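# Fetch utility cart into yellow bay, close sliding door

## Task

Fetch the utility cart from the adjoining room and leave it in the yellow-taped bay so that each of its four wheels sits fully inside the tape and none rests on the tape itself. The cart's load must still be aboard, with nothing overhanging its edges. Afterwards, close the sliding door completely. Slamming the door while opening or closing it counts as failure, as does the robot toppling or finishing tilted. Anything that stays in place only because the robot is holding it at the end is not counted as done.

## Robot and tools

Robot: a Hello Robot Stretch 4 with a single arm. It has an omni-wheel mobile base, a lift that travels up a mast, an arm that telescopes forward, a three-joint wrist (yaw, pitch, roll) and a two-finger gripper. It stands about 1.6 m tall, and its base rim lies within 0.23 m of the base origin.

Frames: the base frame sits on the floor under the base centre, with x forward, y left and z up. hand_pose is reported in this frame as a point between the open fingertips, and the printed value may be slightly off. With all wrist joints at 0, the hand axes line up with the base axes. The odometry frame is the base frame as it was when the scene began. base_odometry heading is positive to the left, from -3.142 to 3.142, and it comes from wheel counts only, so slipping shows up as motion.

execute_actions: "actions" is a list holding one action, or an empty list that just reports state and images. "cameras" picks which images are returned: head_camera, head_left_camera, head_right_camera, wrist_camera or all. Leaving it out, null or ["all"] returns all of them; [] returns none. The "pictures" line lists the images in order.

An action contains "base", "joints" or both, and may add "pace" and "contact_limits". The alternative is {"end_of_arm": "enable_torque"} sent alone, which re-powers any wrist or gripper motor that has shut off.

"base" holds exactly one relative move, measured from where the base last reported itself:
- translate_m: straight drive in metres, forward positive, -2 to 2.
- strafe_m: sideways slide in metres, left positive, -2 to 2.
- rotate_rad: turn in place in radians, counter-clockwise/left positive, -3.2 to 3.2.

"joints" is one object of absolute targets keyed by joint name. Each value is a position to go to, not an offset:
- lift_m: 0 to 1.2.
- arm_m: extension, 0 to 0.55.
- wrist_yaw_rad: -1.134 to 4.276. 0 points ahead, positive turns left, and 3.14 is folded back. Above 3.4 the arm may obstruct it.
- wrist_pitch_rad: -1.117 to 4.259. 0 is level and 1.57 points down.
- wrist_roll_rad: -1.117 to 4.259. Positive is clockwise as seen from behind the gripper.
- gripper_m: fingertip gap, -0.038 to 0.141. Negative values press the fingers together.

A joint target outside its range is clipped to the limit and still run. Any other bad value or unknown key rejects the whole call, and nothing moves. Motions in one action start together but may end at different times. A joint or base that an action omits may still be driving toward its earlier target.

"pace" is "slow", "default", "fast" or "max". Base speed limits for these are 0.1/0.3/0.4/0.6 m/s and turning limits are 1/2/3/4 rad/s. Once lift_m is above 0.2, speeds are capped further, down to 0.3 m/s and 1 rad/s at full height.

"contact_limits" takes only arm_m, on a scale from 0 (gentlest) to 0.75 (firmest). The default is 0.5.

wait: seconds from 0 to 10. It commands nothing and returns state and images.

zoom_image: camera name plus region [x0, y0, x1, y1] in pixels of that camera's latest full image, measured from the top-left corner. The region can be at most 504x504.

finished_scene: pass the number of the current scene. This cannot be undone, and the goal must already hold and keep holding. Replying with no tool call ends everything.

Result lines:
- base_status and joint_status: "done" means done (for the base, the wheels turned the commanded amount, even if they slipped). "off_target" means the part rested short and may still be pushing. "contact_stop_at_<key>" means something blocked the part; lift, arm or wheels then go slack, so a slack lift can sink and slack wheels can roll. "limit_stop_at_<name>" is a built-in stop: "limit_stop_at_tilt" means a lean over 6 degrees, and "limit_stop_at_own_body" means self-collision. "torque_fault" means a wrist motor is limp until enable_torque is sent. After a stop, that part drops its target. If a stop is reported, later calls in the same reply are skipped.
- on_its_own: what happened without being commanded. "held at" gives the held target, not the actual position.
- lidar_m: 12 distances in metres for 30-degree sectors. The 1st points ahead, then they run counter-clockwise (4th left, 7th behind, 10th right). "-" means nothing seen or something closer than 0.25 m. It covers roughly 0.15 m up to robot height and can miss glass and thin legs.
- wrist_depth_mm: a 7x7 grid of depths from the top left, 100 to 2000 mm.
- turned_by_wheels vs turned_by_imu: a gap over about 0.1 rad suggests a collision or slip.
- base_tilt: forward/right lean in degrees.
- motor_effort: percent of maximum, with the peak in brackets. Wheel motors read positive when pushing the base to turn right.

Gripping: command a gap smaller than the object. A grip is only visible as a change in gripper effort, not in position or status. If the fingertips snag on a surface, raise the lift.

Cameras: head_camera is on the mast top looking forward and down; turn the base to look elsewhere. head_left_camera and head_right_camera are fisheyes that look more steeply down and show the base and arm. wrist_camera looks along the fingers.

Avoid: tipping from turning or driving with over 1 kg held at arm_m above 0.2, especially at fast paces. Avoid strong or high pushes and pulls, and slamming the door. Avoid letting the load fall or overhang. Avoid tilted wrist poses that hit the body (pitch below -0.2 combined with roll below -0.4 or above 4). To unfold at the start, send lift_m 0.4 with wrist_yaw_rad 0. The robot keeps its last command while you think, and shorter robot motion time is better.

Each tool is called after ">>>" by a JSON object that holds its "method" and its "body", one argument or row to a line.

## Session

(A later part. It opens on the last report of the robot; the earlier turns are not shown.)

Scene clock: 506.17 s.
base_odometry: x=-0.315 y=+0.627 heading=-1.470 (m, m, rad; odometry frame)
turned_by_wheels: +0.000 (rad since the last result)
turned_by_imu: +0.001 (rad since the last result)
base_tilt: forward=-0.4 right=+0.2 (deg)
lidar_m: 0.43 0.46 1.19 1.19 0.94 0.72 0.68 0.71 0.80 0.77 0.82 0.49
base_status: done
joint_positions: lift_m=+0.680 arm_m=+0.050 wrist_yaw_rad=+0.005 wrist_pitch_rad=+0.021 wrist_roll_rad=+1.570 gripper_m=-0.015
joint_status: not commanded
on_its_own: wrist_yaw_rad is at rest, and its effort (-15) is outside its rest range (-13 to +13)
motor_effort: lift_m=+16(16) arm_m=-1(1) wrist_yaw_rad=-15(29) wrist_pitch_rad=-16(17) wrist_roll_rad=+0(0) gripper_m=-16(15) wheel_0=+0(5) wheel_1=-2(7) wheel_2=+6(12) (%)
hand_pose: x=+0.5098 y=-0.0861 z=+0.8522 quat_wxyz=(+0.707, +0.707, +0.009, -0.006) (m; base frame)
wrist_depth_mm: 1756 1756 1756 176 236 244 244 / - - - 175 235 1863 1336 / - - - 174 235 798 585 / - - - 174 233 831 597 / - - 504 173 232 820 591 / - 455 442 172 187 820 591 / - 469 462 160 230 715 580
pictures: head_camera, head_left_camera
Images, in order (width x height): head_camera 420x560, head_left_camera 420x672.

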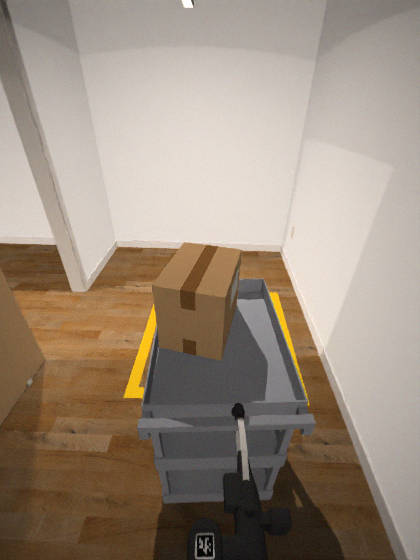

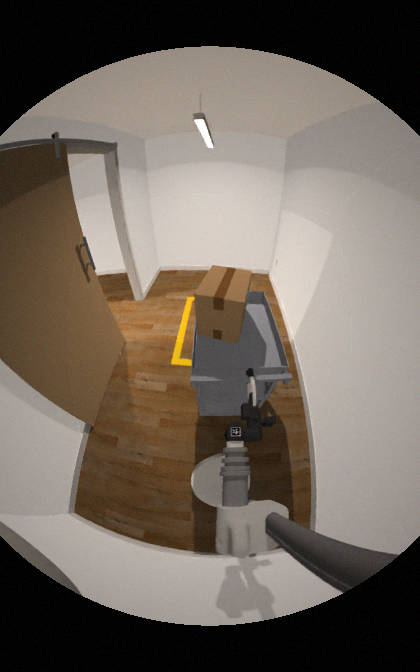

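>>> {"method": "execute_actions", "body": {
  "actions": [
    {"base":{"translate_m":0.15},"pace":"slow"}
  ],
  "cameras": []
}}

>>> {"method": "execute_actions", "body": {
  "actions": [
    {"base":{"translate_m":0.12},"pace":"slow"}
  ],
  "cameras": ["head_camera"]
}}

Scene clock: 515.83 s.
base_odometry: x=-0.300 y=+0.478 heading=-1.470 (m, m, rad; odometry frame)
turned_by_wheels: +0.000 (rad since the last result)
turned_by_imu: -0.003 (rad since the last result)
base_tilt: forward=-0.5 right=+0.2 (deg)
lidar_m: 0.41 0.43 1.18 1.17 1.14 0.86 0.82 0.88 0.81 0.77 0.82 0.51
base_status: done
joint_positions: lift_m=+0.680 arm_m=+0.050 wrist_yaw_rad=-0.006 wrist_pitch_rad=+0.021 wrist_roll_rad=+1.570 gripper_m=-0.015
joint_status: not commanded
on_its_own: wrist_yaw_rad is at rest, and its effort (+16) is outside its rest range (-13 to +13)
motor_effort: lift_m=+16(16) arm_m=+0(0) wrist_yaw_rad=+16(15) wrist_pitch_rad=-13(18) wrist_roll_rad=+0(0) gripper_m=-13(15) wheel_0=+1(6) wheel_1=+3(1) wheel_2=-7(10) (%)
hand_pose: x=+0.5089 y=-0.0892 z=+0.8523 quat_wxyz=(+0.707, +0.707, +0.005, -0.010) (m; base frame)
wrist_depth_mm: 1708 1708 1661 204 264 274 273 / - - - 197 260 1863 1255 / - - - 190 251 - 554 / - - - 183 244 842 597 / - - 723 179 237 831 591 / - 477 439 173 186 798 591 / - 433 430 161 222 715 585
pictures: none
No camera images: the call's "cameras" was empty. Leave "cameras" out to get every camera's image.

Scene clock: 518.30 s.
base_odometry: x=-0.288 y=+0.359 heading=-1.471 (m, m, rad; odometry frame)
turned_by_wheels: +0.000 (rad since the last result)
turned_by_imu: -0.002 (rad since the last result)
base_tilt: forward=-0.4 right=+0.2 (deg)
lidar_m: 0.42 0.43 1.19 1.15 1.27 0.97 0.95 1.02 0.81 0.78 0.83 0.50
base_status: done
joint_positions: lift_m=+0.680 arm_m=+0.050 wrist_yaw_rad=-0.007 wrist_pitch_rad=+0.021 wrist_roll_rad=+1.570 gripper_m=-0.015
joint_status: not commanded
on_its_own: wrist_yaw_rad is at rest, and its effort (+16) is outside its rest range (-13 to +13)
motor_effort: lift_m=+16(16) arm_m=+0(1) wrist_yaw_rad=+16(24) wrist_pitch_rad=-16(15) wrist_roll_rad=+0(1) gripper_m=-9(13) wheel_0=-1(3) wheel_1=+2(4) wheel_2=-6(13) (%)
hand_pose: x=+0.5088 y=-0.0893 z=+0.8523 quat_wxyz=(+0.707, +0.707, +0.005, -0.010) (m; base frame)
wrist_depth_mm: 1708 1661 1661 200 260 270 268 / - - - 193 255 1921 1308 / - - - 187 249 1983 564 / - - - 182 242 831 591 / - - 676 177 236 842 597 / - 459 433 173 186 809 585 / - 436 433 160 224 715 585
pictures: head_camera
Images, in order (width x height): head_camera 420x560.

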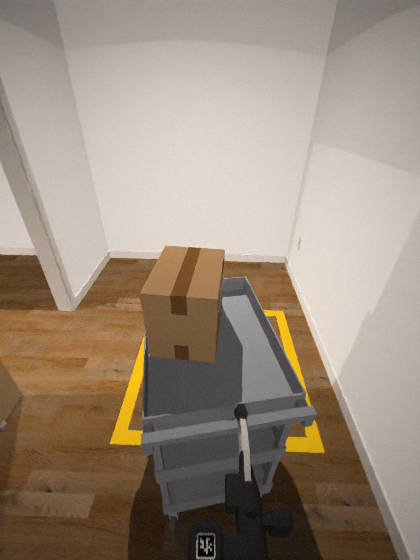

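>>> {"method": "execute_actions", "body": {
  "actions": [
    {"base":{"strafe_m":0.07},"pace":"slow"}
  ],
  "cameras": []
}}

>>> {"method": "execute_actions", "body": {
  "actions": [
    {"base":{"translate_m":0.15},"pace":"slow"}
  ],
  "cameras": ["head_camera"]
}}

Scene clock: 525.90 s.
base_odometry: x=-0.218 y=+0.366 heading=-1.471 (m, m, rad; odometry frame)
turned_by_wheels: +0.000 (rad since the last result)
turned_by_imu: -0.003 (rad since the last result)
base_tilt: forward=-0.4 right=+0.2 (deg)
lidar_m: 0.44 0.45 1.11 1.08 1.20 0.97 0.94 1.01 0.86 0.84 0.89 0.49
base_status: done
joint_positions: lift_m=+0.680 arm_m=+0.050 wrist_yaw_rad=-0.005 wrist_pitch_rad=+0.021 wrist_roll_rad=+1.570 gripper_m=-0.015
joint_status: not commanded
motor_effort: lift_m=+16(16) arm_m=+0(0) wrist_yaw_rad=+13(25) wrist_pitch_rad=-14(14) wrist_roll_rad=+0(0) gripper_m=-13(13) wheel_0=-5(11) wheel_1=+2(3) wheel_2=-1(5) (%)
hand_pose: x=+0.5089 y=-0.0890 z=+0.8523 quat_wxyz=(+0.707, +0.707, +0.005, -0.009) (m; base frame)
wrist_depth_mm: 1863 1863 1863 180 240 247 247 / - - - 178 238 1921 1308 / - - - 176 236 820 580 / - - - 175 235 820 597 / - - 517 174 233 820 591 / - 452 439 172 185 820 591 / - 462 459 160 229 707 591
pictures: none
No camera images: the call's "cameras" was empty. Leave "cameras" out to get every camera's image.

Scene clock: 528.70 s.
base_odometry: x=-0.203 y=+0.217 heading=-1.471 (m, m, rad; odometry frame)
turned_by_wheels: +0.000 (rad since the last result)
turned_by_imu: -0.001 (rad since the last result)
base_tilt: forward=-0.4 right=+0.2 (deg)
lidar_m: 0.44 0.48 1.12 1.06 1.20 1.13 1.09 1.17 0.89 0.85 0.90 0.47
base_status: done
joint_positions: lift_m=+0.680 arm_m=+0.050 wrist_yaw_rad=+0.000 wrist_pitch_rad=+0.021 wrist_roll_rad=+1.570 gripper_m=-0.015
joint_status: not commanded
motor_effort: lift_m=+16(16) arm_m=+0(0) wrist_yaw_rad=-1(21) wrist_pitch_rad=-16(15) wrist_roll_rad=+0(0) gripper_m=-10(11) wheel_0=+4(6) wheel_1=+3(6) wheel_2=-4(11) (%)
hand_pose: x=+0.5094 y=-0.0875 z=+0.8523 quat_wxyz=(+0.707, +0.707, +0.007, -0.007) (m; base frame)
wrist_depth_mm: 1921 1921 1863 168 229 247 248 / - - - 169 229 1863 878 / - - - 170 229 798 597 / - - 691 171 230 820 597 / - - 473 171 230 820 591 / - 466 445 172 188 809 591 / - 492 469 160 232 668 591
pictures: head_camera
Images, in order (width x height): head_camera 420x560.

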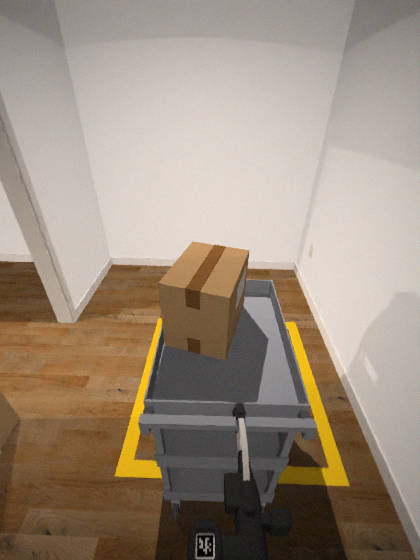

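>>> {"method": "execute_actions", "body": {
  "actions": [
    {"base":{"translate_m":0.2},"pace":"slow"}
  ],
  "cameras": []
}}

>>> {"method": "execute_actions", "body": {
  "actions": [
    {"base":{"translate_m":0.2},"pace":"slow"}
  ],
  "cameras": ["head_camera","head_left_camera","head_right_camera"]
}}

Scene clock: 538.37 s.
base_odometry: x=-0.183 y=+0.018 heading=-1.471 (m, m, rad; odometry frame)
turned_by_wheels: +0.000 (rad since the last result)
turned_by_imu: -0.002 (rad since the last result)
base_tilt: forward=-0.4 right=+0.2 (deg)
lidar_m: 0.45 0.49 1.11 1.07 1.13 1.35 1.28 1.20 0.90 0.86 0.91 0.47
base_status: done
joint_positions: lift_m=+0.680 arm_m=+0.050 wrist_yaw_rad=-0.001 wrist_pitch_rad=+0.021 wrist_roll_rad=+1.570 gripper_m=-0.015
joint_status: not commanded
motor_effort: lift_m=+16(16) arm_m=+0(0) wrist_yaw_rad=+0(3) wrist_pitch_rad=-14(17) wrist_roll_rad=+0(0) gripper_m=-10(11) wheel_0=+2(7) wheel_1=+2(6) wheel_2=-3(9) (%)
hand_pose: x=+0.5093 y=-0.0877 z=+0.8523 quat_wxyz=(+0.707, +0.707, +0.007, -0.008) (m; base frame)
wrist_depth_mm: 1921 1921 1983 160 217 234 1255 / - - - 162 220 1808 569 / - - - 164 224 798 597 / - - 603 166 226 831 597 / - 496 449 169 229 820 597 / - 480 455 171 187 788 591 / - - 492 160 236 621 580
pictures: none
No camera images: the call's "cameras" was empty. Leave "cameras" out to get every camera's image.

Scene clock: 541.63 s.
base_odometry: x=-0.163 y=-0.181 heading=-1.471 (m, m, rad; odometry frame)
turned_by_wheels: +0.000 (rad since the last result)
turned_by_imu: -0.001 (rad since the last result)
base_tilt: forward=-0.4 right=+0.2 (deg)
lidar_m: 0.46 0.50 1.08 1.06 1.11 1.55 1.49 1.21 0.89 0.85 0.92 0.47
base_status: done
joint_positions: lift_m=+0.680 arm_m=+0.050 wrist_yaw_rad=-0.001 wrist_pitch_rad=+0.021 wrist_roll_rad=+1.570 gripper_m=-0.015
joint_status: not commanded
motor_effort: lift_m=+16(16) arm_m=+0(0) wrist_yaw_rad=+1(4) wrist_pitch_rad=-15(13) wrist_roll_rad=+0(1) gripper_m=-12(10) wheel_0=+3(7) wheel_1=+3(10) wheel_2=-4(10) (%)
hand_pose: x=+0.5093 y=-0.0878 z=+0.8523 quat_wxyz=(+0.707, +0.707, +0.007, -0.008) (m; base frame)
wrist_depth_mm: 1983 1983 1921 153 208 1618 1308 / 1983 - 1983 155 213 741 580 / - - 1983 159 217 778 597 / - - 549 163 222 820 597 / - 462 452 166 227 820 591 / - - 466 170 186 759 591 / - - 512 159 238 640 574
pictures: head_camera, head_left_camera, head_right_camera
Images, in order (width x height): head_camera 420x560, head_left_camera 420x672, head_right_camera 420x672.

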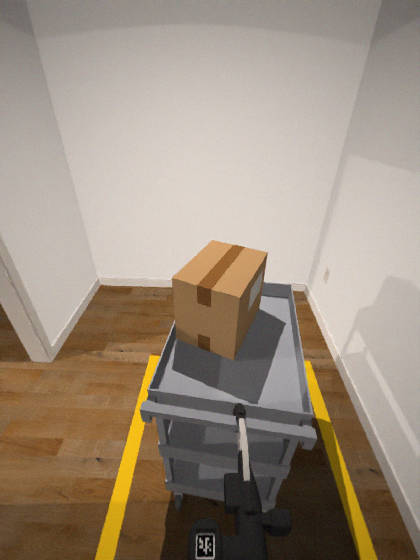

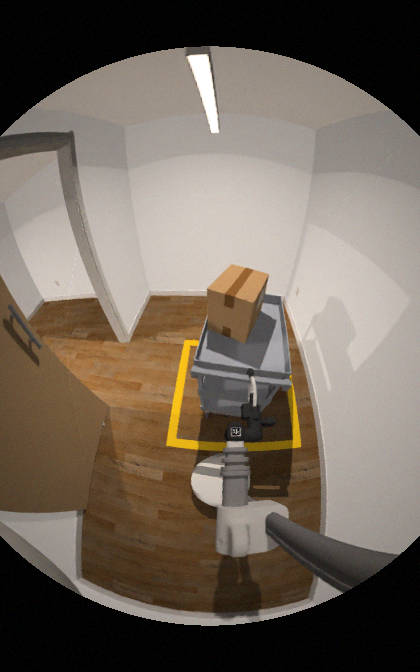

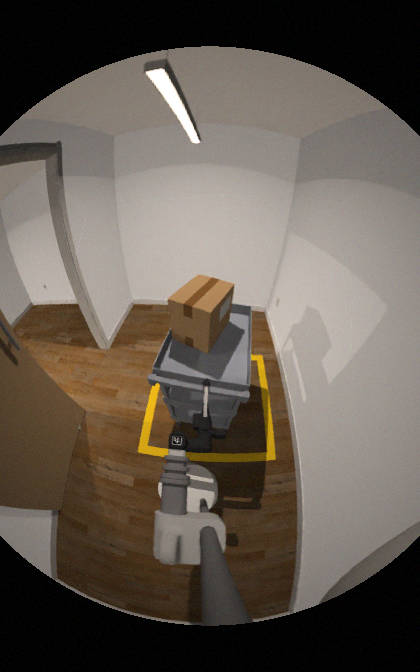

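>>> {"method": "execute_actions", "body": {
  "actions": [
    {"base":{"strafe_m":-0.06},"pace":"slow"}
  ],
  "cameras": []
}}

>>> {"method": "execute_actions", "body": {
  "actions": [
    {"base":{"translate_m":0.06},"pace":"slow"}
  ],
  "cameras": []
}}

>>> {"method": "execute_actions", "body": {
  "actions": [
    {"joints":{"gripper_m":0.12,"arm_m":0.0},"pace":"slow"}
  ],
  "cameras": ["wrist_camera"]
}}

>>> {"method": "execute_actions", "body": {
  "actions": [
    {"base":{"translate_m":-0.25},"pace":"slow"}
  ]
}}

Scene clock: 552.73 s.
base_odometry: x=-0.223 y=-0.187 heading=-1.470 (m, m, rad; odometry frame)
turned_by_wheels: +0.001 (rad since the last result)
turned_by_imu: +0.000 (rad since the last result)
base_tilt: forward=-0.3 right=+0.2 (deg)
lidar_m: 0.45 0.49 1.15 1.12 1.19 1.55 1.50 1.12 0.84 0.80 0.86 0.48
base_status: done
joint_positions: lift_m=+0.680 arm_m=+0.050 wrist_yaw_rad=+0.007 wrist_pitch_rad=+0.021 wrist_roll_rad=+1.570 gripper_m=-0.015
joint_status: not commanded
on_its_own: wrist_yaw_rad is at rest, and its effort (-22) is outside its rest range (-13 to +13)
motor_effort: lift_m=+16(16) arm_m=+0(0) wrist_yaw_rad=-22(25) wrist_pitch_rad=-14(14) wrist_roll_rad=+0(0) gripper_m=-11(13) wheel_0=+6(10) wheel_1=-1(7) wheel_2=+2(3) (%)
hand_pose: x=+0.5100 y=-0.0854 z=+0.8523 quat_wxyz=(+0.707, +0.707, +0.010, -0.005) (m; base frame)
wrist_depth_mm: 1863 1863 1863 161 219 227 245 / 1983 - 1983 163 221 1756 585 / - 1983 1983 165 224 798 597 / - - 615 167 227 820 597 / - 504 449 169 229 820 591 / - 477 455 171 188 798 591 / - - 488 160 235 661 585
pictures: none
No camera images: the call's "cameras" was empty. Leave "cameras" out to get every camera's image.

Scene clock: 554.57 s.
base_odometry: x=-0.217 y=-0.247 heading=-1.470 (m, m, rad; odometry frame)
turned_by_wheels: +0.000 (rad since the last result)
turned_by_imu: -0.001 (rad since the last result)
base_tilt: forward=-0.5 right=+0.2 (deg)
lidar_m: 0.45 0.46 1.12 1.12 1.18 1.62 1.54 1.12 0.84 0.80 0.85 0.46
base_status: done
joint_positions: lift_m=+0.680 arm_m=+0.050 wrist_yaw_rad=-0.004 wrist_pitch_rad=+0.021 wrist_roll_rad=+1.570 gripper_m=-0.015
joint_status: not commanded
motor_effort: lift_m=+16(16) arm_m=+0(0) wrist_yaw_rad=+10(23) wrist_pitch_rad=-16(15) wrist_roll_rad=+0(1) gripper_m=-11(12) wheel_0=+0(9) wheel_1=+2(12) wheel_2=-6(11) (%)
hand_pose: x=+0.5090 y=-0.0886 z=+0.8523 quat_wxyz=(+0.707, +0.707, +0.006, -0.009) (m; base frame)
wrist_depth_mm: 1808 1756 1708 162 220 229 246 / 1921 - 1921 164 222 1863 597 / 1921 1983 1921 166 225 798 597 / 1983 1921 627 167 228 831 591 / 1983 1983 452 169 229 820 591 / 1983 477 452 171 186 809 591 / - - 488 160 235 634 591
pictures: none
No camera images: the call's "cameras" was empty. Leave "cameras" out to get every camera's image.

Scene clock: 559.50 s.
base_odometry: x=-0.217 y=-0.247 heading=-1.470 (m, m, rad; odometry frame)
turned_by_wheels: +0.000 (rad since the last result)
turned_by_imu: -0.001 (rad since the last result)
base_tilt: forward=-0.3 right=+0.2 (deg)
lidar_m: 0.42 0.46 1.12 1.10 1.19 1.61 1.57 1.12 0.84 0.80 0.86 0.43
base_status: not commanded
joint_positions: lift_m=+0.680 arm_m=+0.001 wrist_yaw_rad=+0.000 wrist_pitch_rad=+0.018 wrist_roll_rad=+1.570 gripper_m=+0.120
joint_status: all done
motor_effort: lift_m=+16(16) arm_m=-6(8) wrist_yaw_rad=-3(15) wrist_pitch_rad=-5(16) wrist_roll_rad=+0(1) gripper_m=+2(14) wheel_0=-2(3) wheel_1=+1(2) wheel_2=+1(6) (%)
hand_pose: x=+0.4604 y=-0.0873 z=+0.8532 quat_wxyz=(+0.707, +0.707, +0.006, -0.006) (m; base frame)
wrist_depth_mm: 1808 1808 1808 176 233 236 236 / - - - 178 235 1983 609 / 1983 1983 - 180 237 809 609 / - - 654 181 240 831 603 / - 1983 469 184 243 842 603 / - - 466 186 245 209 597 / - 530 508 148 249 768 597
pictures: wrist_camera
Images, in order (width x height): wrist_camera 616x392.

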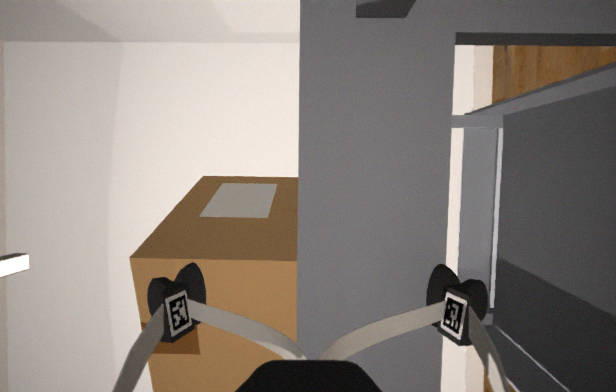

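Scene clock: 563.27 s.
base_odometry: x=-0.242 y=+0.002 heading=-1.470 (m, m, rad; odometry frame)
turned_by_wheels: +0.000 (rad since the last result)
turned_by_imu: -0.001 (rad since the last result)
base_tilt: forward=-0.4 right=+0.2 (deg)
lidar_m: 0.66 1.90 1.16 1.13 1.19 1.35 1.30 1.12 0.83 0.79 0.84 0.66
base_status: done
joint_positions: lift_m=+0.680 arm_m=+0.001 wrist_yaw_rad=+0.000 wrist_pitch_rad=+0.018 wrist_roll_rad=+1.570 gripper_m=+0.120
joint_status: not commanded
motor_effort: lift_m=+16(16) arm_m=-5(5) wrist_yaw_rad=-3(3) wrist_pitch_rad=-7(6) wrist_roll_rad=+0(1) gripper_m=+0(1) wheel_0=-1(3) wheel_1=-3(3) wheel_2=+1(6) (%)
hand_pose: x=+0.4604 y=-0.0873 z=+0.8532 quat_wxyz=(+0.707, +0.707, +0.006, -0.006) (m; base frame)
wrist_depth_mm: 1756 1756 1756 1756 1708 1661 1366 / - - - - - 1921 1308 / - - - - 1078 831 484 / - - - 778 - 904 554 / - - 732 500 - 891 554 / - - 750 504 504 209 500 / - - - 148 - 759 504
pictures: head_camera, head_left_camera, head_right_camera, wrist_camera
Images, in order (width x height): head_camera 420x560, head_left_camera 420x672, head_right_camera 420x672, wrist_camera 616x392.

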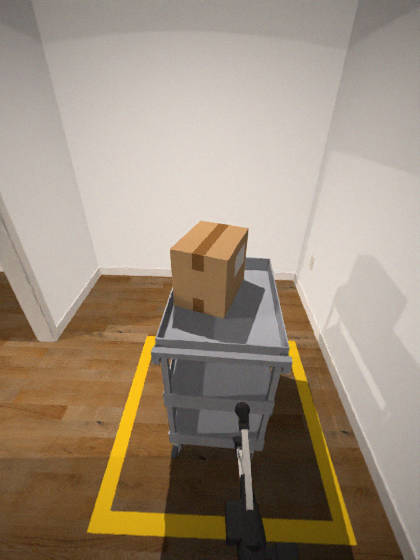

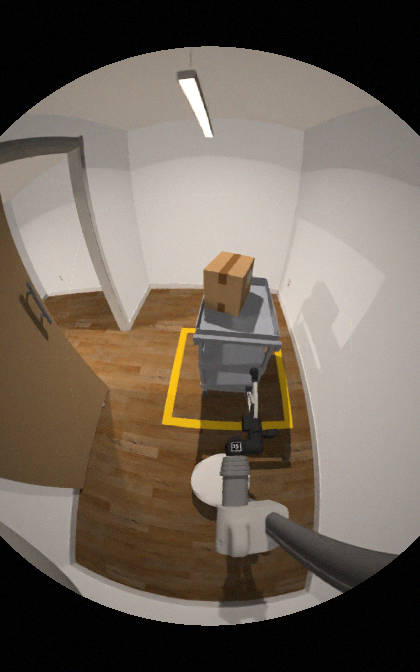

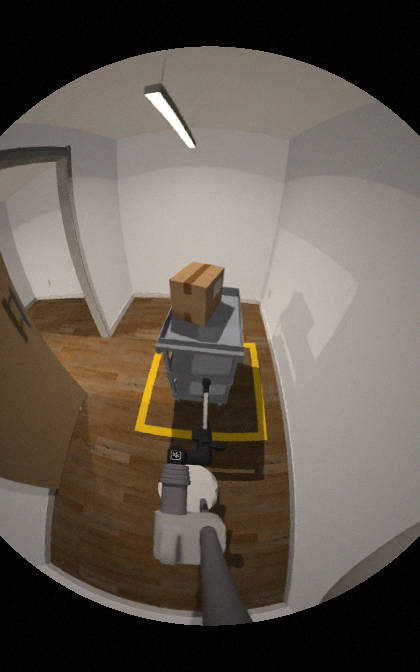

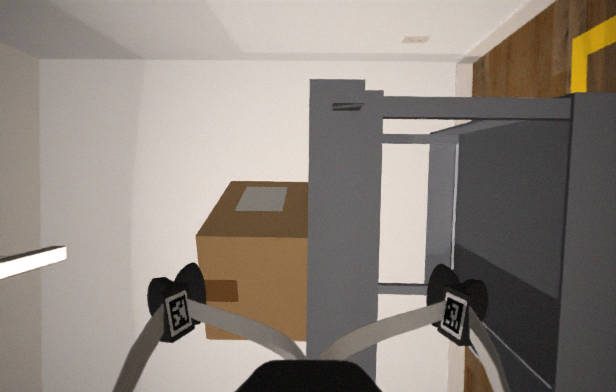

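>>> {"method": "execute_actions", "body": {
  "actions": [
    {"joints":{"lift_m":0.3,"wrist_roll_rad":0,"gripper_m":0,"wrist_pitch_rad":0.3},"base":{"translate_m":-0.1}}
  ],
  "cameras": ["wrist_camera"]
}}

Scene clock: 577.07 s.
base_odometry: x=-0.252 y=+0.101 heading=-1.470 (m, m, rad; odometry frame)
turned_by_wheels: +0.000 (rad since the last result)
turned_by_imu: -0.001 (rad since the last result)
base_tilt: forward=-0.4 right=+0.2 (deg)
lidar_m: 0.75 1.97 1.17 1.12 1.27 1.25 1.19 1.11 0.84 0.79 0.84 0.78
base_status: done
joint_positions: lift_m=+0.300 arm_m=+0.001 wrist_yaw_rad=+0.000 wrist_pitch_rad=+0.302 wrist_roll_rad=+0.000 gripper_m=+0.000
joint_status: all done
motor_effort: lift_m=+13(15) arm_m=-5(5) wrist_yaw_rad=-2(3) wrist_pitch_rad=-6(4) wrist_roll_rad=-1(7) gripper_m=-3(6) wheel_0=+0(5) wheel_1=-1(7) wheel_2=+0(9) (%)
hand_pose: x=+0.4473 y=-0.0874 z=+0.3928 quat_wxyz=(+0.989, +0.000, +0.150, +0.000) (m; base frame)
wrist_depth_mm: 1808 - - - - 1808 1229 / 1808 - 574 564 549 1808 1229 / 1808 - - - - 1921 1229 / 1618 1661 1661 1229 1138 1661 1229 / 1205 1205 820 866 854 1229 1160 / 917 917 676 201 647 917 917 / 732 707 683 183 668 741 741
pictures: wrist_camera
Images, in order (width x height): wrist_camera 616x392.

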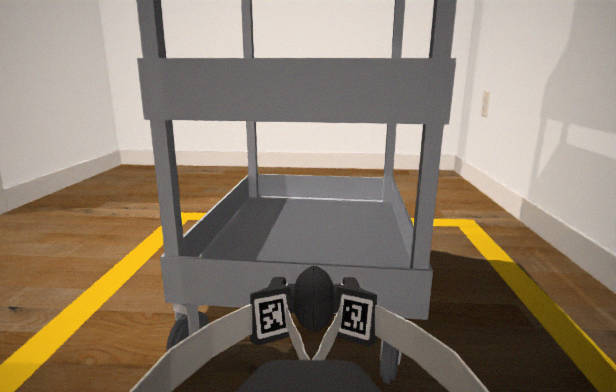

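>>> {"method": "execute_actions", "body": {
  "actions": [
    {"joints":{"wrist_yaw_rad":1.45,"wrist_pitch_rad":0},"base":{"translate_m":-0.55}}
  ],
  "cameras": []
}}

>>> {"method": "execute_actions", "body": {
  "actions": [
    {"base":{"strafe_m":0.5}}
  ],
  "cameras": ["wrist_camera","head_left_camera"]
}}

Scene clock: 591.70 s.
base_odometry: x=-0.307 y=+0.649 heading=-1.470 (m, m, rad; odometry frame)
turned_by_wheels: +0.000 (rad since the last result)
turned_by_imu: +0.000 (rad since the last result)
base_tilt: forward=-0.4 right=+0.2 (deg)
lidar_m: 1.30 1.59 1.20 1.19 0.92 0.68 0.65 0.69 0.79 0.77 0.82 1.15
base_status: done
joint_positions: lift_m=+0.300 arm_m=+0.001 wrist_yaw_rad=+1.450 wrist_pitch_rad=+0.003 wrist_roll_rad=+0.000 gripper_m=+0.000
joint_status: all done
motor_effort: lift_m=+14(14) arm_m=-5(5) wrist_yaw_rad=-1(1) wrist_pitch_rad=-8(15) wrist_roll_rad=-1(1) gripper_m=-6(6) wheel_0=+1(5) wheel_1=+0(8) wheel_2=+0(9) (%)
hand_pose: x=+0.2934 y=+0.2758 z=+0.4778 quat_wxyz=(+0.749, -0.001, +0.001, +0.663) (m; base frame)
wrist_depth_mm: 1160 1160 1182 1160 1160 1182 1182 / 1138 1160 1160 1138 1160 1182 1182 / 1138 1182 1160 1138 1138 1160 1182 / 1118 1182 1205 1138 1160 1182 1182 / 1138 1160 1182 1138 1160 1182 1182 / 1138 1160 1160 201 1160 1160 1160 / 1118 1138 1138 183 1160 1182 1160
pictures: none
No camera images: the call's "cameras" was empty. Leave "cameras" out to get every camera's image.

Scene clock: 594.70 s.
base_odometry: x=+0.190 y=+0.699 heading=-1.470 (m, m, rad; odometry frame)
turned_by_wheels: +0.000 (rad since the last result)
turned_by_imu: -0.003 (rad since the last result)
base_tilt: forward=-0.5 right=+0.2 (deg)
lidar_m: 1.37 0.90 0.71 0.70 0.76 0.66 0.64 0.68 0.98 1.27 1.34 1.37
base_status: done
joint_positions: lift_m=+0.300 arm_m=+0.001 wrist_yaw_rad=+1.450 wrist_pitch_rad=+0.003 wrist_roll_rad=+0.000 gripper_m=+0.000
joint_status: not commanded
motor_effort: lift_m=+14(14) arm_m=-5(5) wrist_yaw_rad=-2(2) wrist_pitch_rad=-9(8) wrist_roll_rad=-1(0) gripper_m=-7(4) wheel_0=+1(8) wheel_1=+1(10) wheel_2=+0(1) (%)
hand_pose: x=+0.2934 y=+0.2758 z=+0.4777 quat_wxyz=(+0.749, -0.001, +0.001, +0.663) (m; base frame)
wrist_depth_mm: 654 661 668 627 634 647 654 / 647 661 676 621 634 640 654 / 654 661 676 627 634 647 654 / 647 661 668 627 634 640 654 / 647 661 676 621 627 640 647 / 654 661 661 202 627 640 647 / 647 654 661 183 627 640 647
pictures: head_left_camera, wrist_camera
Images, in order (width x height): head_left_camera 420x672, wrist_camera 616x392.

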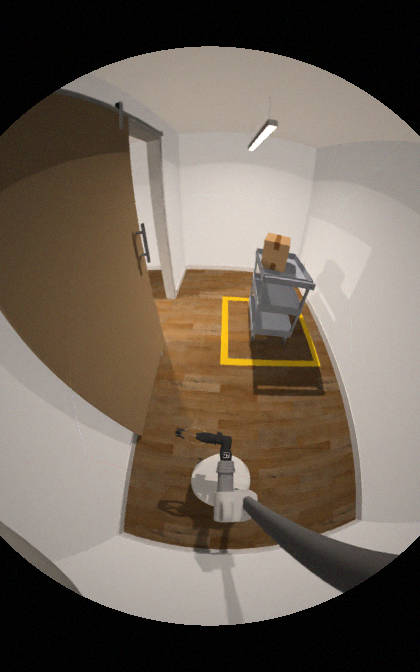

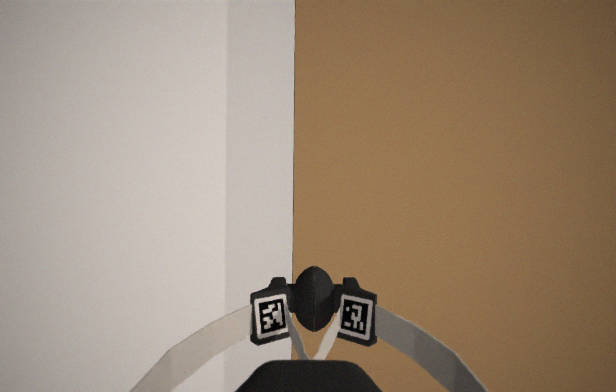

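>>> {"method": "execute_actions", "body": {
  "actions": [
    {"base":{"rotate_rad":-0.09}}
  ],
  "cameras": []
}}

>>> {"method": "execute_actions", "body": {
  "actions": [
    {"base":{"strafe_m":0.3}}
  ],
  "cameras": ["wrist_camera"]
}}

Scene clock: 606.10 s.
base_odometry: x=+0.190 y=+0.699 heading=-1.560 (m, m, rad; odometry frame)
turned_by_wheels: -0.090 (rad since the last result)
turned_by_imu: -0.092 (rad since the last result)
base_tilt: forward=-0.5 right=+0.3 (deg)
lidar_m: 1.37 0.98 0.71 0.70 0.74 0.68 0.64 0.67 0.90 1.25 1.29 1.40
base_status: done
joint_positions: lift_m=+0.300 arm_m=+0.001 wrist_yaw_rad=+1.450 wrist_pitch_rad=+0.003 wrist_roll_rad=+0.000 gripper_m=+0.000
joint_status: not commanded
motor_effort: lift_m=+14(14) arm_m=-5(5) wrist_yaw_rad=-1(2) wrist_pitch_rad=-10(9) wrist_roll_rad=-1(1) gripper_m=-5(4) wheel_0=+1(6) wheel_1=+1(6) wheel_2=+0(7) (%)
hand_pose: x=+0.2934 y=+0.2759 z=+0.4777 quat_wxyz=(+0.749, -0.001, +0.001, +0.663) (m; base frame)
wrist_depth_mm: 640 668 683 654 683 707 732 / 647 661 691 654 676 707 732 / 640 661 691 654 683 707 723 / 640 661 691 654 668 707 732 / 647 654 683 654 676 699 723 / 647 668 676 201 676 707 732 / 647 661 676 183 676 707 723
pictures: none
No camera images: the call's "cameras" was empty. Leave "cameras" out to get every camera's image.

Scene clock: 608.43 s.
base_odometry: x=+0.490 y=+0.702 heading=-1.560 (m, m, rad; odometry frame)
turned_by_wheels: +0.000 (rad since the last result)
turned_by_imu: -0.002 (rad since the last result)
base_tilt: forward=-0.4 right=+0.2 (deg)
lidar_m: 1.88 0.55 0.43 0.41 0.42 0.57 0.65 0.69 0.88 1.58 1.60 1.44
base_status: done
joint_positions: lift_m=+0.300 arm_m=+0.001 wrist_yaw_rad=+1.450 wrist_pitch_rad=+0.003 wrist_roll_rad=+0.000 gripper_m=+0.000
joint_status: not commanded
motor_effort: lift_m=+14(14) arm_m=-5(5) wrist_yaw_rad=-2(2) wrist_pitch_rad=-9(10) wrist_roll_rad=-2(1) gripper_m=-2(6) wheel_0=+2(8) wheel_1=+0(8) wheel_2=+0(0) (%)
hand_pose: x=+0.2934 y=+0.2759 z=+0.4777 quat_wxyz=(+0.749, -0.001, +0.001, +0.663) (m; base frame)
wrist_depth_mm: 366 379 389 347 362 375 387 / 366 377 387 347 362 375 387 / 366 379 387 347 359 375 387 / 366 377 387 347 359 373 387 / 364 377 387 345 359 373 387 / 366 377 384 202 357 373 387 / 364 375 338 183 355 373 384
pictures: wrist_camera
Images, in order (width x height): wrist_camera 616x392.

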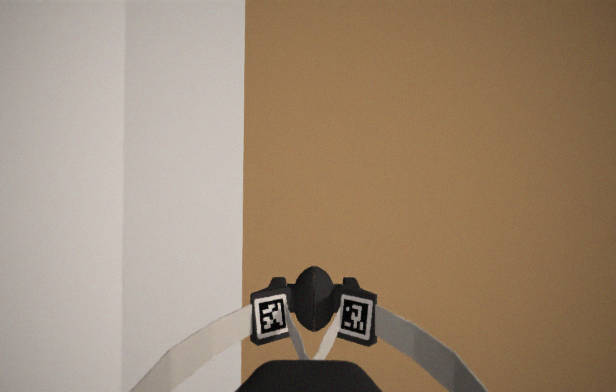

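>>> {"method": "execute_actions", "body": {
  "actions": [
    {"base":{"translate_m":-0.13}}
  ],
  "cameras": []
}}

>>> {"method": "execute_actions", "body": {
  "actions": [
    {"base":{"strafe_m":0.14},"pace":"slow"}
  ],
  "cameras": ["wrist_camera","head_left_camera"]
}}

>>> {"method": "execute_actions", "body": {
  "actions": [
    {"base":{"translate_m":0.25},"pace":"slow"}
  ],
  "cameras": ["wrist_camera","head_left_camera"]
}}

Scene clock: 618.47 s.
base_odometry: x=+0.489 y=+0.832 heading=-1.560 (m, m, rad; odometry frame)
turned_by_wheels: +0.000 (rad since the last result)
turned_by_imu: -0.001 (rad since the last result)
base_tilt: forward=-0.4 right=+0.2 (deg)
lidar_m: 1.89 0.55 0.42 0.40 0.41 0.56 0.52 0.53 0.71 1.59 1.63 1.56
base_status: done
joint_positions: lift_m=+0.300 arm_m=+0.001 wrist_yaw_rad=+1.450 wrist_pitch_rad=+0.003 wrist_roll_rad=+0.000 gripper_m=+0.000
joint_status: not commanded
motor_effort: lift_m=+14(14) arm_m=-5(5) wrist_yaw_rad=-2(2) wrist_pitch_rad=-9(8) wrist_roll_rad=-2(2) gripper_m=-1(8) wheel_0=+0(5) wheel_1=-2(4) wheel_2=-1(10) (%)
hand_pose: x=+0.2934 y=+0.2759 z=+0.4777 quat_wxyz=(+0.749, -0.001, +0.001, +0.663) (m; base frame)
wrist_depth_mm: 357 373 384 399 359 366 379 / 359 370 384 399 359 366 379 / 359 370 382 399 357 366 377 / 359 370 384 397 357 364 379 / 357 370 382 397 355 366 377 / 357 370 379 202 353 366 377 / 359 368 379 183 353 364 377
pictures: none
No camera images: the call's "cameras" was empty. Leave "cameras" out to get every camera's image.

Scene clock: 621.00 s.
base_odometry: x=+0.629 y=+0.834 heading=-1.560 (m, m, rad; odometry frame)
turned_by_wheels: +0.000 (rad since the last result)
turned_by_imu: -0.001 (rad since the last result)
base_tilt: forward=-0.3 right=+0.2 (deg)
lidar_m: 1.12 0.41 0.28 0.26 0.27 0.38 0.53 0.56 0.73 1.72 1.77 1.62
base_status: done
joint_positions: lift_m=+0.300 arm_m=+0.001 wrist_yaw_rad=+1.450 wrist_pitch_rad=+0.003 wrist_roll_rad=+0.000 gripper_m=+0.000
joint_status: not commanded
motor_effort: lift_m=+14(14) arm_m=-5(5) wrist_yaw_rad=-2(2) wrist_pitch_rad=-7(10) wrist_roll_rad=-1(1) gripper_m=-5(5) wheel_0=-1(5) wheel_1=+2(9) wheel_2=+0(1) (%)
hand_pose: x=+0.2934 y=+0.2759 z=+0.4777 quat_wxyz=(+0.749, -0.001, +0.001, +0.663) (m; base frame)
wrist_depth_mm: 230 238 247 255 265 216 220 / 230 238 246 255 265 216 220 / 230 237 246 255 265 215 220 / 229 237 246 255 264 215 220 / 230 237 246 255 264 214 219 / 229 237 242 201 262 215 219 / 229 236 243 183 260 213 219
pictures: head_left_camera, wrist_camera
Images, in order (width x height): head_left_camera 420x672, wrist_camera 616x392.

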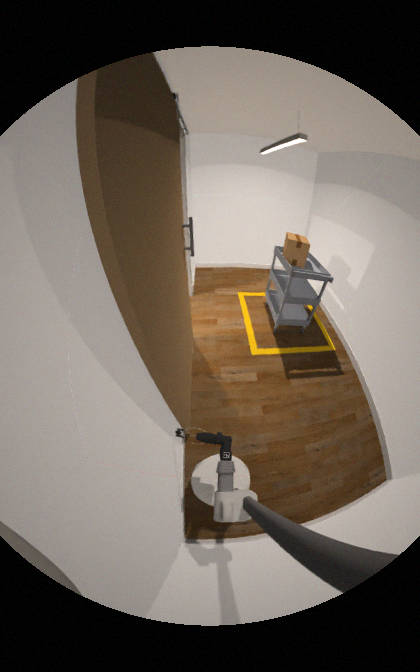

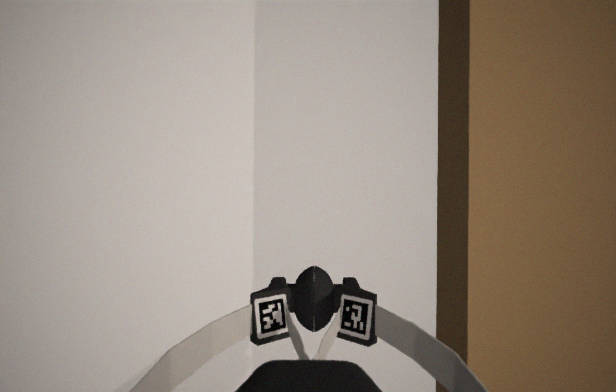

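Scene clock: 624.77 s.
base_odometry: x=+0.632 y=+0.584 heading=-1.560 (m, m, rad; odometry frame)
turned_by_wheels: +0.000 (rad since the last result)
turned_by_imu: -0.001 (rad since the last result)
base_tilt: forward=-0.4 right=+0.3 (deg)
lidar_m: 1.18 0.41 0.30 0.28 0.29 0.39 0.78 0.81 1.05 1.70 1.75 1.38
base_status: done
joint_positions: lift_m=+0.300 arm_m=+0.000 wrist_yaw_rad=+1.450 wrist_pitch_rad=+0.002 wrist_roll_rad=+0.000 gripper_m=+0.000
joint_status: not commanded
motor_effort: lift_m=+14(14) arm_m=+0(5) wrist_yaw_rad=-3(53) wrist_pitch_rad=-7(7) wrist_roll_rad=-1(1) gripper_m=-5(9) wheel_0=+2(9) wheel_1=+3(14) wheel_2=-2(8) (%)
hand_pose: x=+0.2925 y=+0.2759 z=+0.4780 quat_wxyz=(+0.748, +0.000, +0.001, +0.663) (m; base frame)
wrist_depth_mm: 243 252 259 270 220 225 233 / 244 251 259 270 219 225 232 / 243 251 259 270 219 225 232 / 242 251 259 268 219 225 232 / 242 251 259 268 218 225 231 / 242 250 256 202 215 224 231 / 242 248 256 183 215 224 231
pictures: head_left_camera, wrist_camera
Images, in order (width x height): head_left_camera 420x672, wrist_camera 616x392.

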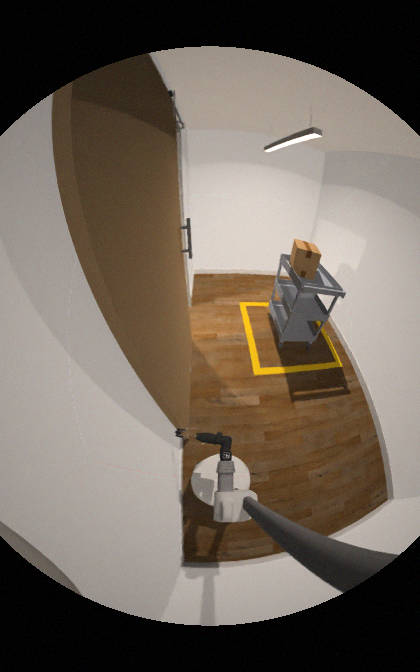

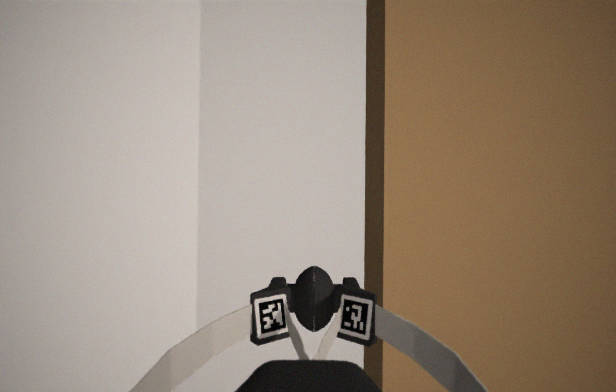

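>>> {"method": "execute_actions", "body": {
  "actions": [
    {"base":{"strafe_m":0.025},"pace":"slow"}
  ],
  "cameras": []
}}

>>> {"method": "execute_actions", "body": {
  "actions": [
    {"base":{"translate_m":0.35},"pace":"slow"}
  ],
  "cameras": ["wrist_camera","head_left_camera"]
}}

Scene clock: 630.20 s.
base_odometry: x=+0.657 y=+0.584 heading=-1.560 (m, m, rad; odometry frame)
turned_by_wheels: +0.000 (rad since the last result)
turned_by_imu: -0.001 (rad since the last result)
base_tilt: forward=-0.4 right=+0.2 (deg)
lidar_m: 1.05 0.38 0.27 0.25 0.27 0.37 0.78 0.81 1.07 1.72 1.78 1.40
base_status: done
joint_positions: lift_m=+0.300 arm_m=+0.000 wrist_yaw_rad=+1.450 wrist_pitch_rad=+0.002 wrist_roll_rad=+0.000 gripper_m=+0.000
joint_status: not commanded
motor_effort: lift_m=+14(14) arm_m=-1(0) wrist_yaw_rad=-3(3) wrist_pitch_rad=-7(6) wrist_roll_rad=-1(1) gripper_m=-6(8) wheel_0=-2(6) wheel_1=+3(8) wheel_2=+0(3) (%)
hand_pose: x=+0.2925 y=+0.2759 z=+0.4780 quat_wxyz=(+0.748, +0.000, +0.001, +0.663) (m; base frame)
wrist_depth_mm: 220 228 236 244 196 200 206 / 220 228 236 243 196 200 206 / 220 227 236 244 195 199 206 / 220 227 236 243 195 199 205 / 220 227 235 243 195 199 206 / 220 227 231 202 193 198 205 / 220 224 232 183 191 198 205
pictures: none
No camera images: the call's "cameras" was empty. Leave "cameras" out to get every camera's image.

Scene clock: 634.97 s.
base_odometry: x=+0.661 y=+0.234 heading=-1.560 (m, m, rad; odometry frame)
turned_by_wheels: +0.000 (rad since the last result)
turned_by_imu: -0.001 (rad since the last result)
base_tilt: forward=-0.4 right=+0.2 (deg)
lidar_m: 1.15 0.39 0.29 0.26 0.28 0.37 0.95 1.18 1.56 1.70 1.28 1.10
base_status: done
joint_positions: lift_m=+0.300 arm_m=+0.000 wrist_yaw_rad=+1.450 wrist_pitch_rad=+0.002 wrist_roll_rad=+0.000 gripper_m=+0.000
joint_status: not commanded
motor_effort: lift_m=+14(14) arm_m=+0(1) wrist_yaw_rad=-3(50) wrist_pitch_rad=-6(7) wrist_roll_rad=-1(1) gripper_m=-6(8) wheel_0=+3(10) wheel_1=+3(11) wheel_2=-3(9) (%)
hand_pose: x=+0.2925 y=+0.2759 z=+0.4780 quat_wxyz=(+0.748, +0.000, +0.001, +0.663) (m; base frame)
wrist_depth_mm: 238 245 255 263 212 219 226 / 237 245 254 264 212 218 225 / 237 245 253 263 211 219 225 / 236 245 253 262 211 218 224 / 236 245 253 262 211 218 225 / 236 245 249 202 208 218 224 / 236 242 250 183 208 217 224
pictures: head_left_camera, wrist_camera
Images, in order (width x height): head_left_camera 420x672, wrist_camera 616x392.

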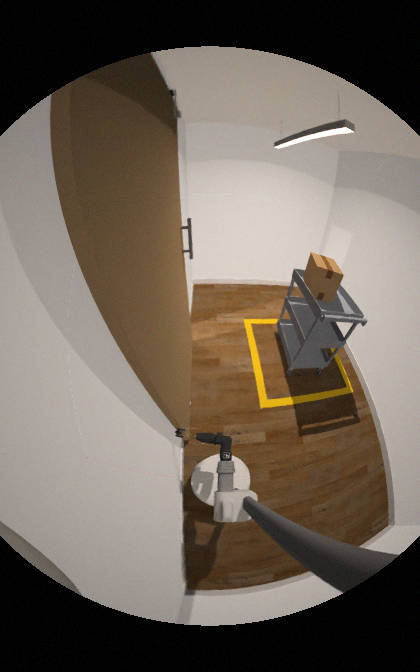

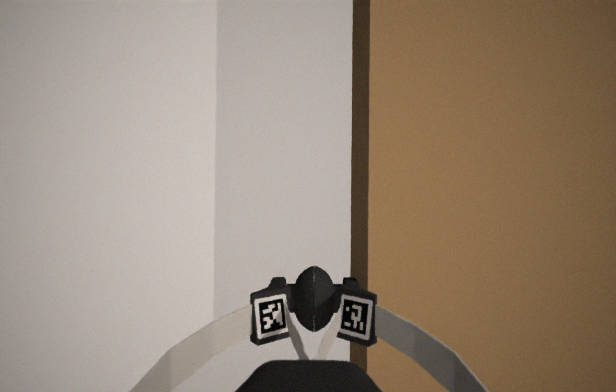

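>>> {"method": "execute_actions", "body": {
  "actions": [
    {"base":{"strafe_m":0.02},"pace":"slow"}
  ],
  "cameras": []
}}

>>> {"method": "execute_actions", "body": {
  "actions": [
    {"base":{"translate_m":0.25},"pace":"slow"}
  ],
  "cameras": []
}}

>>> {"method": "execute_actions", "body": {
  "actions": [
    {"base":{"translate_m":0.07},"pace":"slow"}
  ],
  "cameras": ["wrist_camera","head_left_camera"]
}}

Scene clock: 643.83 s.
base_odometry: x=+0.680 y=+0.234 heading=-1.560 (m, m, rad; odometry frame)
turned_by_wheels: +0.000 (rad since the last result)
turned_by_imu: -0.001 (rad since the last result)
base_tilt: forward=-0.3 right=+0.2 (deg)
lidar_m: 1.04 0.39 0.27 0.25 0.27 0.38 0.89 1.18 1.55 1.74 1.28 1.12
base_status: done
joint_positions: lift_m=+0.300 arm_m=+0.000 wrist_yaw_rad=+1.450 wrist_pitch_rad=+0.002 wrist_roll_rad=+0.000 gripper_m=+0.000
joint_status: not commanded
motor_effort: lift_m=+14(14) arm_m=+0(1) wrist_yaw_rad=-3(3) wrist_pitch_rad=-3(4) wrist_roll_rad=-1(1) gripper_m=-6(3) wheel_0=-1(5) wheel_1=+2(10) wheel_2=+0(1) (%)
hand_pose: x=+0.2925 y=+0.2759 z=+0.4780 quat_wxyz=(+0.748, +0.000, +0.001, +0.663) (m; base frame)
wrist_depth_mm: 219 226 234 243 193 199 205 / 220 226 234 242 193 199 205 / 219 226 234 241 193 198 205 / 219 226 234 242 193 198 204 / 218 226 234 241 192 198 204 / 218 225 231 199 190 198 204 / 218 223 230 183 189 198 204
pictures: none
No camera images: the call's "cameras" was empty. Leave "cameras" out to get every camera's image.

Scene clock: 647.60 s.
base_odometry: x=+0.683 y=-0.015 heading=-1.559 (m, m, rad; odometry frame)
turned_by_wheels: +0.000 (rad since the last result)
turned_by_imu: +0.000 (rad since the last result)
base_tilt: forward=-0.4 right=+0.1 (deg)
lidar_m: 1.11 0.39 0.29 0.26 0.27 0.37 0.92 1.42 1.85 1.70 0.93 0.96
base_status: done
joint_positions: lift_m=+0.300 arm_m=+0.000 wrist_yaw_rad=+1.455 wrist_pitch_rad=+0.002 wrist_roll_rad=+0.000 gripper_m=+0.000
joint_status: not commanded
on_its_own: wrist_yaw_rad is at rest, and its effort (-16) is outside its rest range (-13 to +13)
motor_effort: lift_m=+14(14) arm_m=+0(1) wrist_yaw_rad=-16(43) wrist_pitch_rad=-9(8) wrist_roll_rad=-2(1) gripper_m=-6(7) wheel_0=+3(10) wheel_1=+5(9) wheel_2=-2(9) (%)
hand_pose: x=+0.2912 y=+0.2764 z=+0.4779 quat_wxyz=(+0.747, -0.001, +0.001, +0.665) (m; base frame)
wrist_depth_mm: 231 239 247 255 202 208 215 / 231 238 246 255 202 208 214 / 229 238 246 255 202 208 214 / 231 237 246 253 201 208 213 / 230 236 245 254 202 207 213 / 229 237 242 198 200 206 213 / 230 235 244 153 198 207 213
pictures: none
No camera images: the call's "cameras" was empty. Leave "cameras" out to get every camera's image.

Scene clock: 649.57 s.
base_odometry: x=+0.684 y=-0.085 heading=-1.559 (m, m, rad; odometry frame)
turned_by_wheels: +0.001 (rad since the last result)
turned_by_imu: +0.000 (rad since the last result)
base_tilt: forward=-0.4 right=+0.2 (deg)
lidar_m: 1.11 0.39 0.28 0.27 0.28 0.39 0.94 1.50 1.83 1.72 0.88 0.96
base_status: done
joint_positions: lift_m=+0.300 arm_m=+0.000 wrist_yaw_rad=+1.459 wrist_pitch_rad=+0.002 wrist_roll_rad=+0.000 gripper_m=+0.000
joint_status: not commanded
on_its_own: wrist_yaw_rad is at rest, and its effort (-28) is outside its rest range (-13 to +13)
motor_effort: lift_m=+14(14) arm_m=-1(1) wrist_yaw_rad=-28(41) wrist_pitch_rad=-6(7) wrist_roll_rad=-1(2) gripper_m=-6(6) wheel_0=+5(9) wheel_1=+6(11) wheel_2=-3(8) (%)
hand_pose: x=+0.2900 y=+0.2769 z=+0.4780 quat_wxyz=(+0.745, +0.000, +0.001, +0.667) (m; base frame)
wrist_depth_mm: 235 242 249 254 206 213 219 / 235 241 249 254 206 213 219 / 235 241 249 254 204 213 218 / 234 240 249 253 205 212 218 / 234 241 249 253 204 211 217 / 235 240 244 199 205 212 217 / 233 238 247 181 202 211 217
pictures: head_left_camera, wrist_camera
Images, in order (width x height): head_left_camera 420x672, wrist_camera 616x392.

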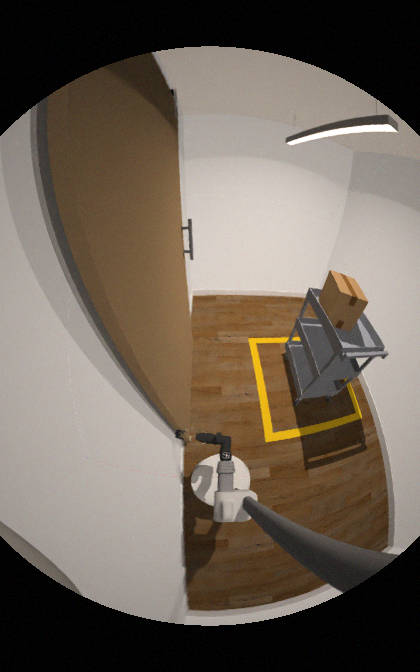

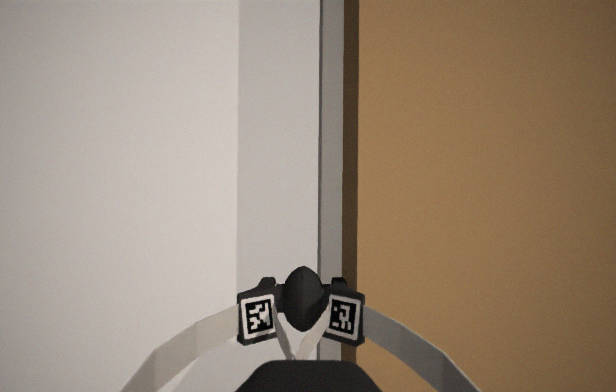

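>>> {"method": "execute_actions", "body": {
  "actions": [
    {"base":{"translate_m":0.04},"pace":"slow"}
  ],
  "cameras": ["wrist_camera"]
}}

>>> {"method": "execute_actions", "body": {
  "actions": [
    {"base":{"translate_m":0.03},"pace":"slow"}
  ],
  "cameras": ["wrist_camera"]
}}

Scene clock: 657.40 s.
base_odometry: x=+0.685 y=-0.125 heading=-1.557 (m, m, rad; odometry frame)
turned_by_wheels: +0.001 (rad since the last result)
turned_by_imu: +0.001 (rad since the last result)
base_tilt: forward=-0.4 right=+0.2 (deg)
lidar_m: 1.14 0.35 0.29 0.27 0.29 0.38 0.94 1.53 1.82 1.70 0.86 0.94
base_status: done
joint_positions: lift_m=+0.300 arm_m=-0.001 wrist_yaw_rad=+1.482 wrist_pitch_rad=+0.000 wrist_roll_rad=+0.001 gripper_m=+0.000
joint_status: not commanded
on_its_own: wrist_yaw_rad is at rest, and its effort (-94) is outside its rest range (-13 to +13)
motor_effort: lift_m=+14(14) arm_m=+4(4) wrist_yaw_rad=-94(95) wrist_pitch_rad=+0(6) wrist_roll_rad=-2(2) gripper_m=-8(11) wheel_0=+10(10) wheel_1=+16(17) wheel_2=-7(9) (%)
hand_pose: x=+0.2829 y=+0.2796 z=+0.4784 quat_wxyz=(+0.738, +0.000, +0.000, +0.675) (m; base frame)
wrist_depth_mm: 237 242 248 199 202 207 211 / 237 242 248 198 202 207 211 / 236 241 248 198 201 206 211 / 236 242 248 198 201 206 211 / 236 241 247 198 201 206 210 / 236 239 187 183 200 205 210 / 235 238 244 170 135 206 210
pictures: wrist_camera
Images, in order (width x height): wrist_camera 616x392.

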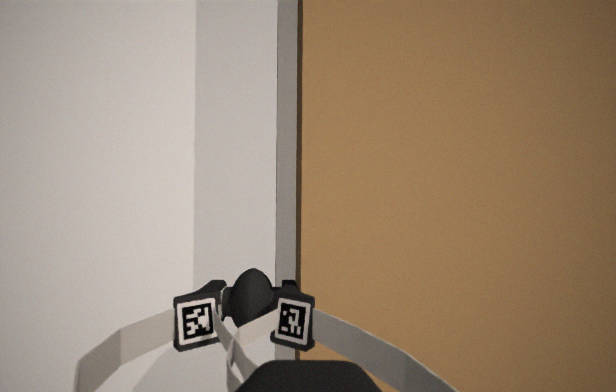

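Scene clock: 658.77 s.
torque_fault: wrist_yaw_rad switched itself off since the last result.
base_odometry: x=+0.684 y=-0.154 heading=-1.558 (m, m, rad; odometry frame)
turned_by_wheels: -0.001 (rad since the last result)
turned_by_imu: +0.004 (rad since the last result)
base_tilt: forward=-0.4 right=+0.3 (deg)
lidar_m: 1.12 0.35 0.29 0.27 0.27 0.39 0.97 1.57 1.81 1.70 0.84 0.97
base_status: done
joint_positions: lift_m=+0.300 arm_m=-0.001 wrist_yaw_rad=+1.672 wrist_pitch_rad=+0.002 wrist_roll_rad=+0.001 gripper_m=+0.000
joint_status: not commanded
on_its_own: wrist_yaw_rad is off since a torque_fault, until you send "end_of_arm": "enable_torque" (your +1.450 is given up)
motor_effort: lift_m=+14(14) arm_m=+5(5) wrist_yaw_rad=-2(100) wrist_pitch_rad=-6(8) wrist_roll_rad=-1(2) gripper_m=-7(10) wheel_0=-11(11) wheel_1=+8(21) wheel_2=-12(13) (%)
hand_pose: x=+0.2279 y=+0.2958 z=+0.4780 quat_wxyz=(+0.671, +0.000, +0.001, +0.742) (m; base frame)
wrist_depth_mm: 252 249 244 240 181 178 176 / 252 248 244 239 181 178 176 / 251 247 244 240 180 177 176 / 251 247 244 240 180 178 175 / 250 247 244 239 180 178 175 / 250 246 187 182 179 177 175 / 250 244 242 166 145 177 175
pictures: wrist_camera
Images, in order (width x height): wrist_camera 616x392.

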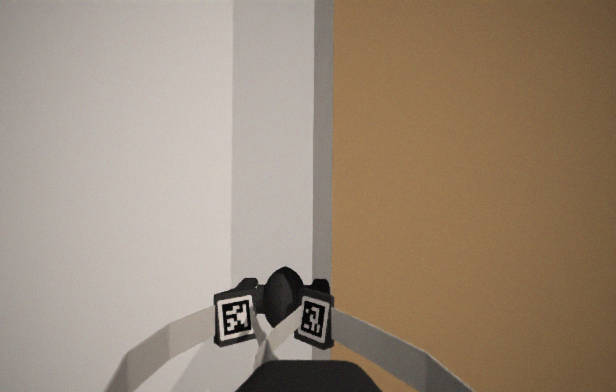

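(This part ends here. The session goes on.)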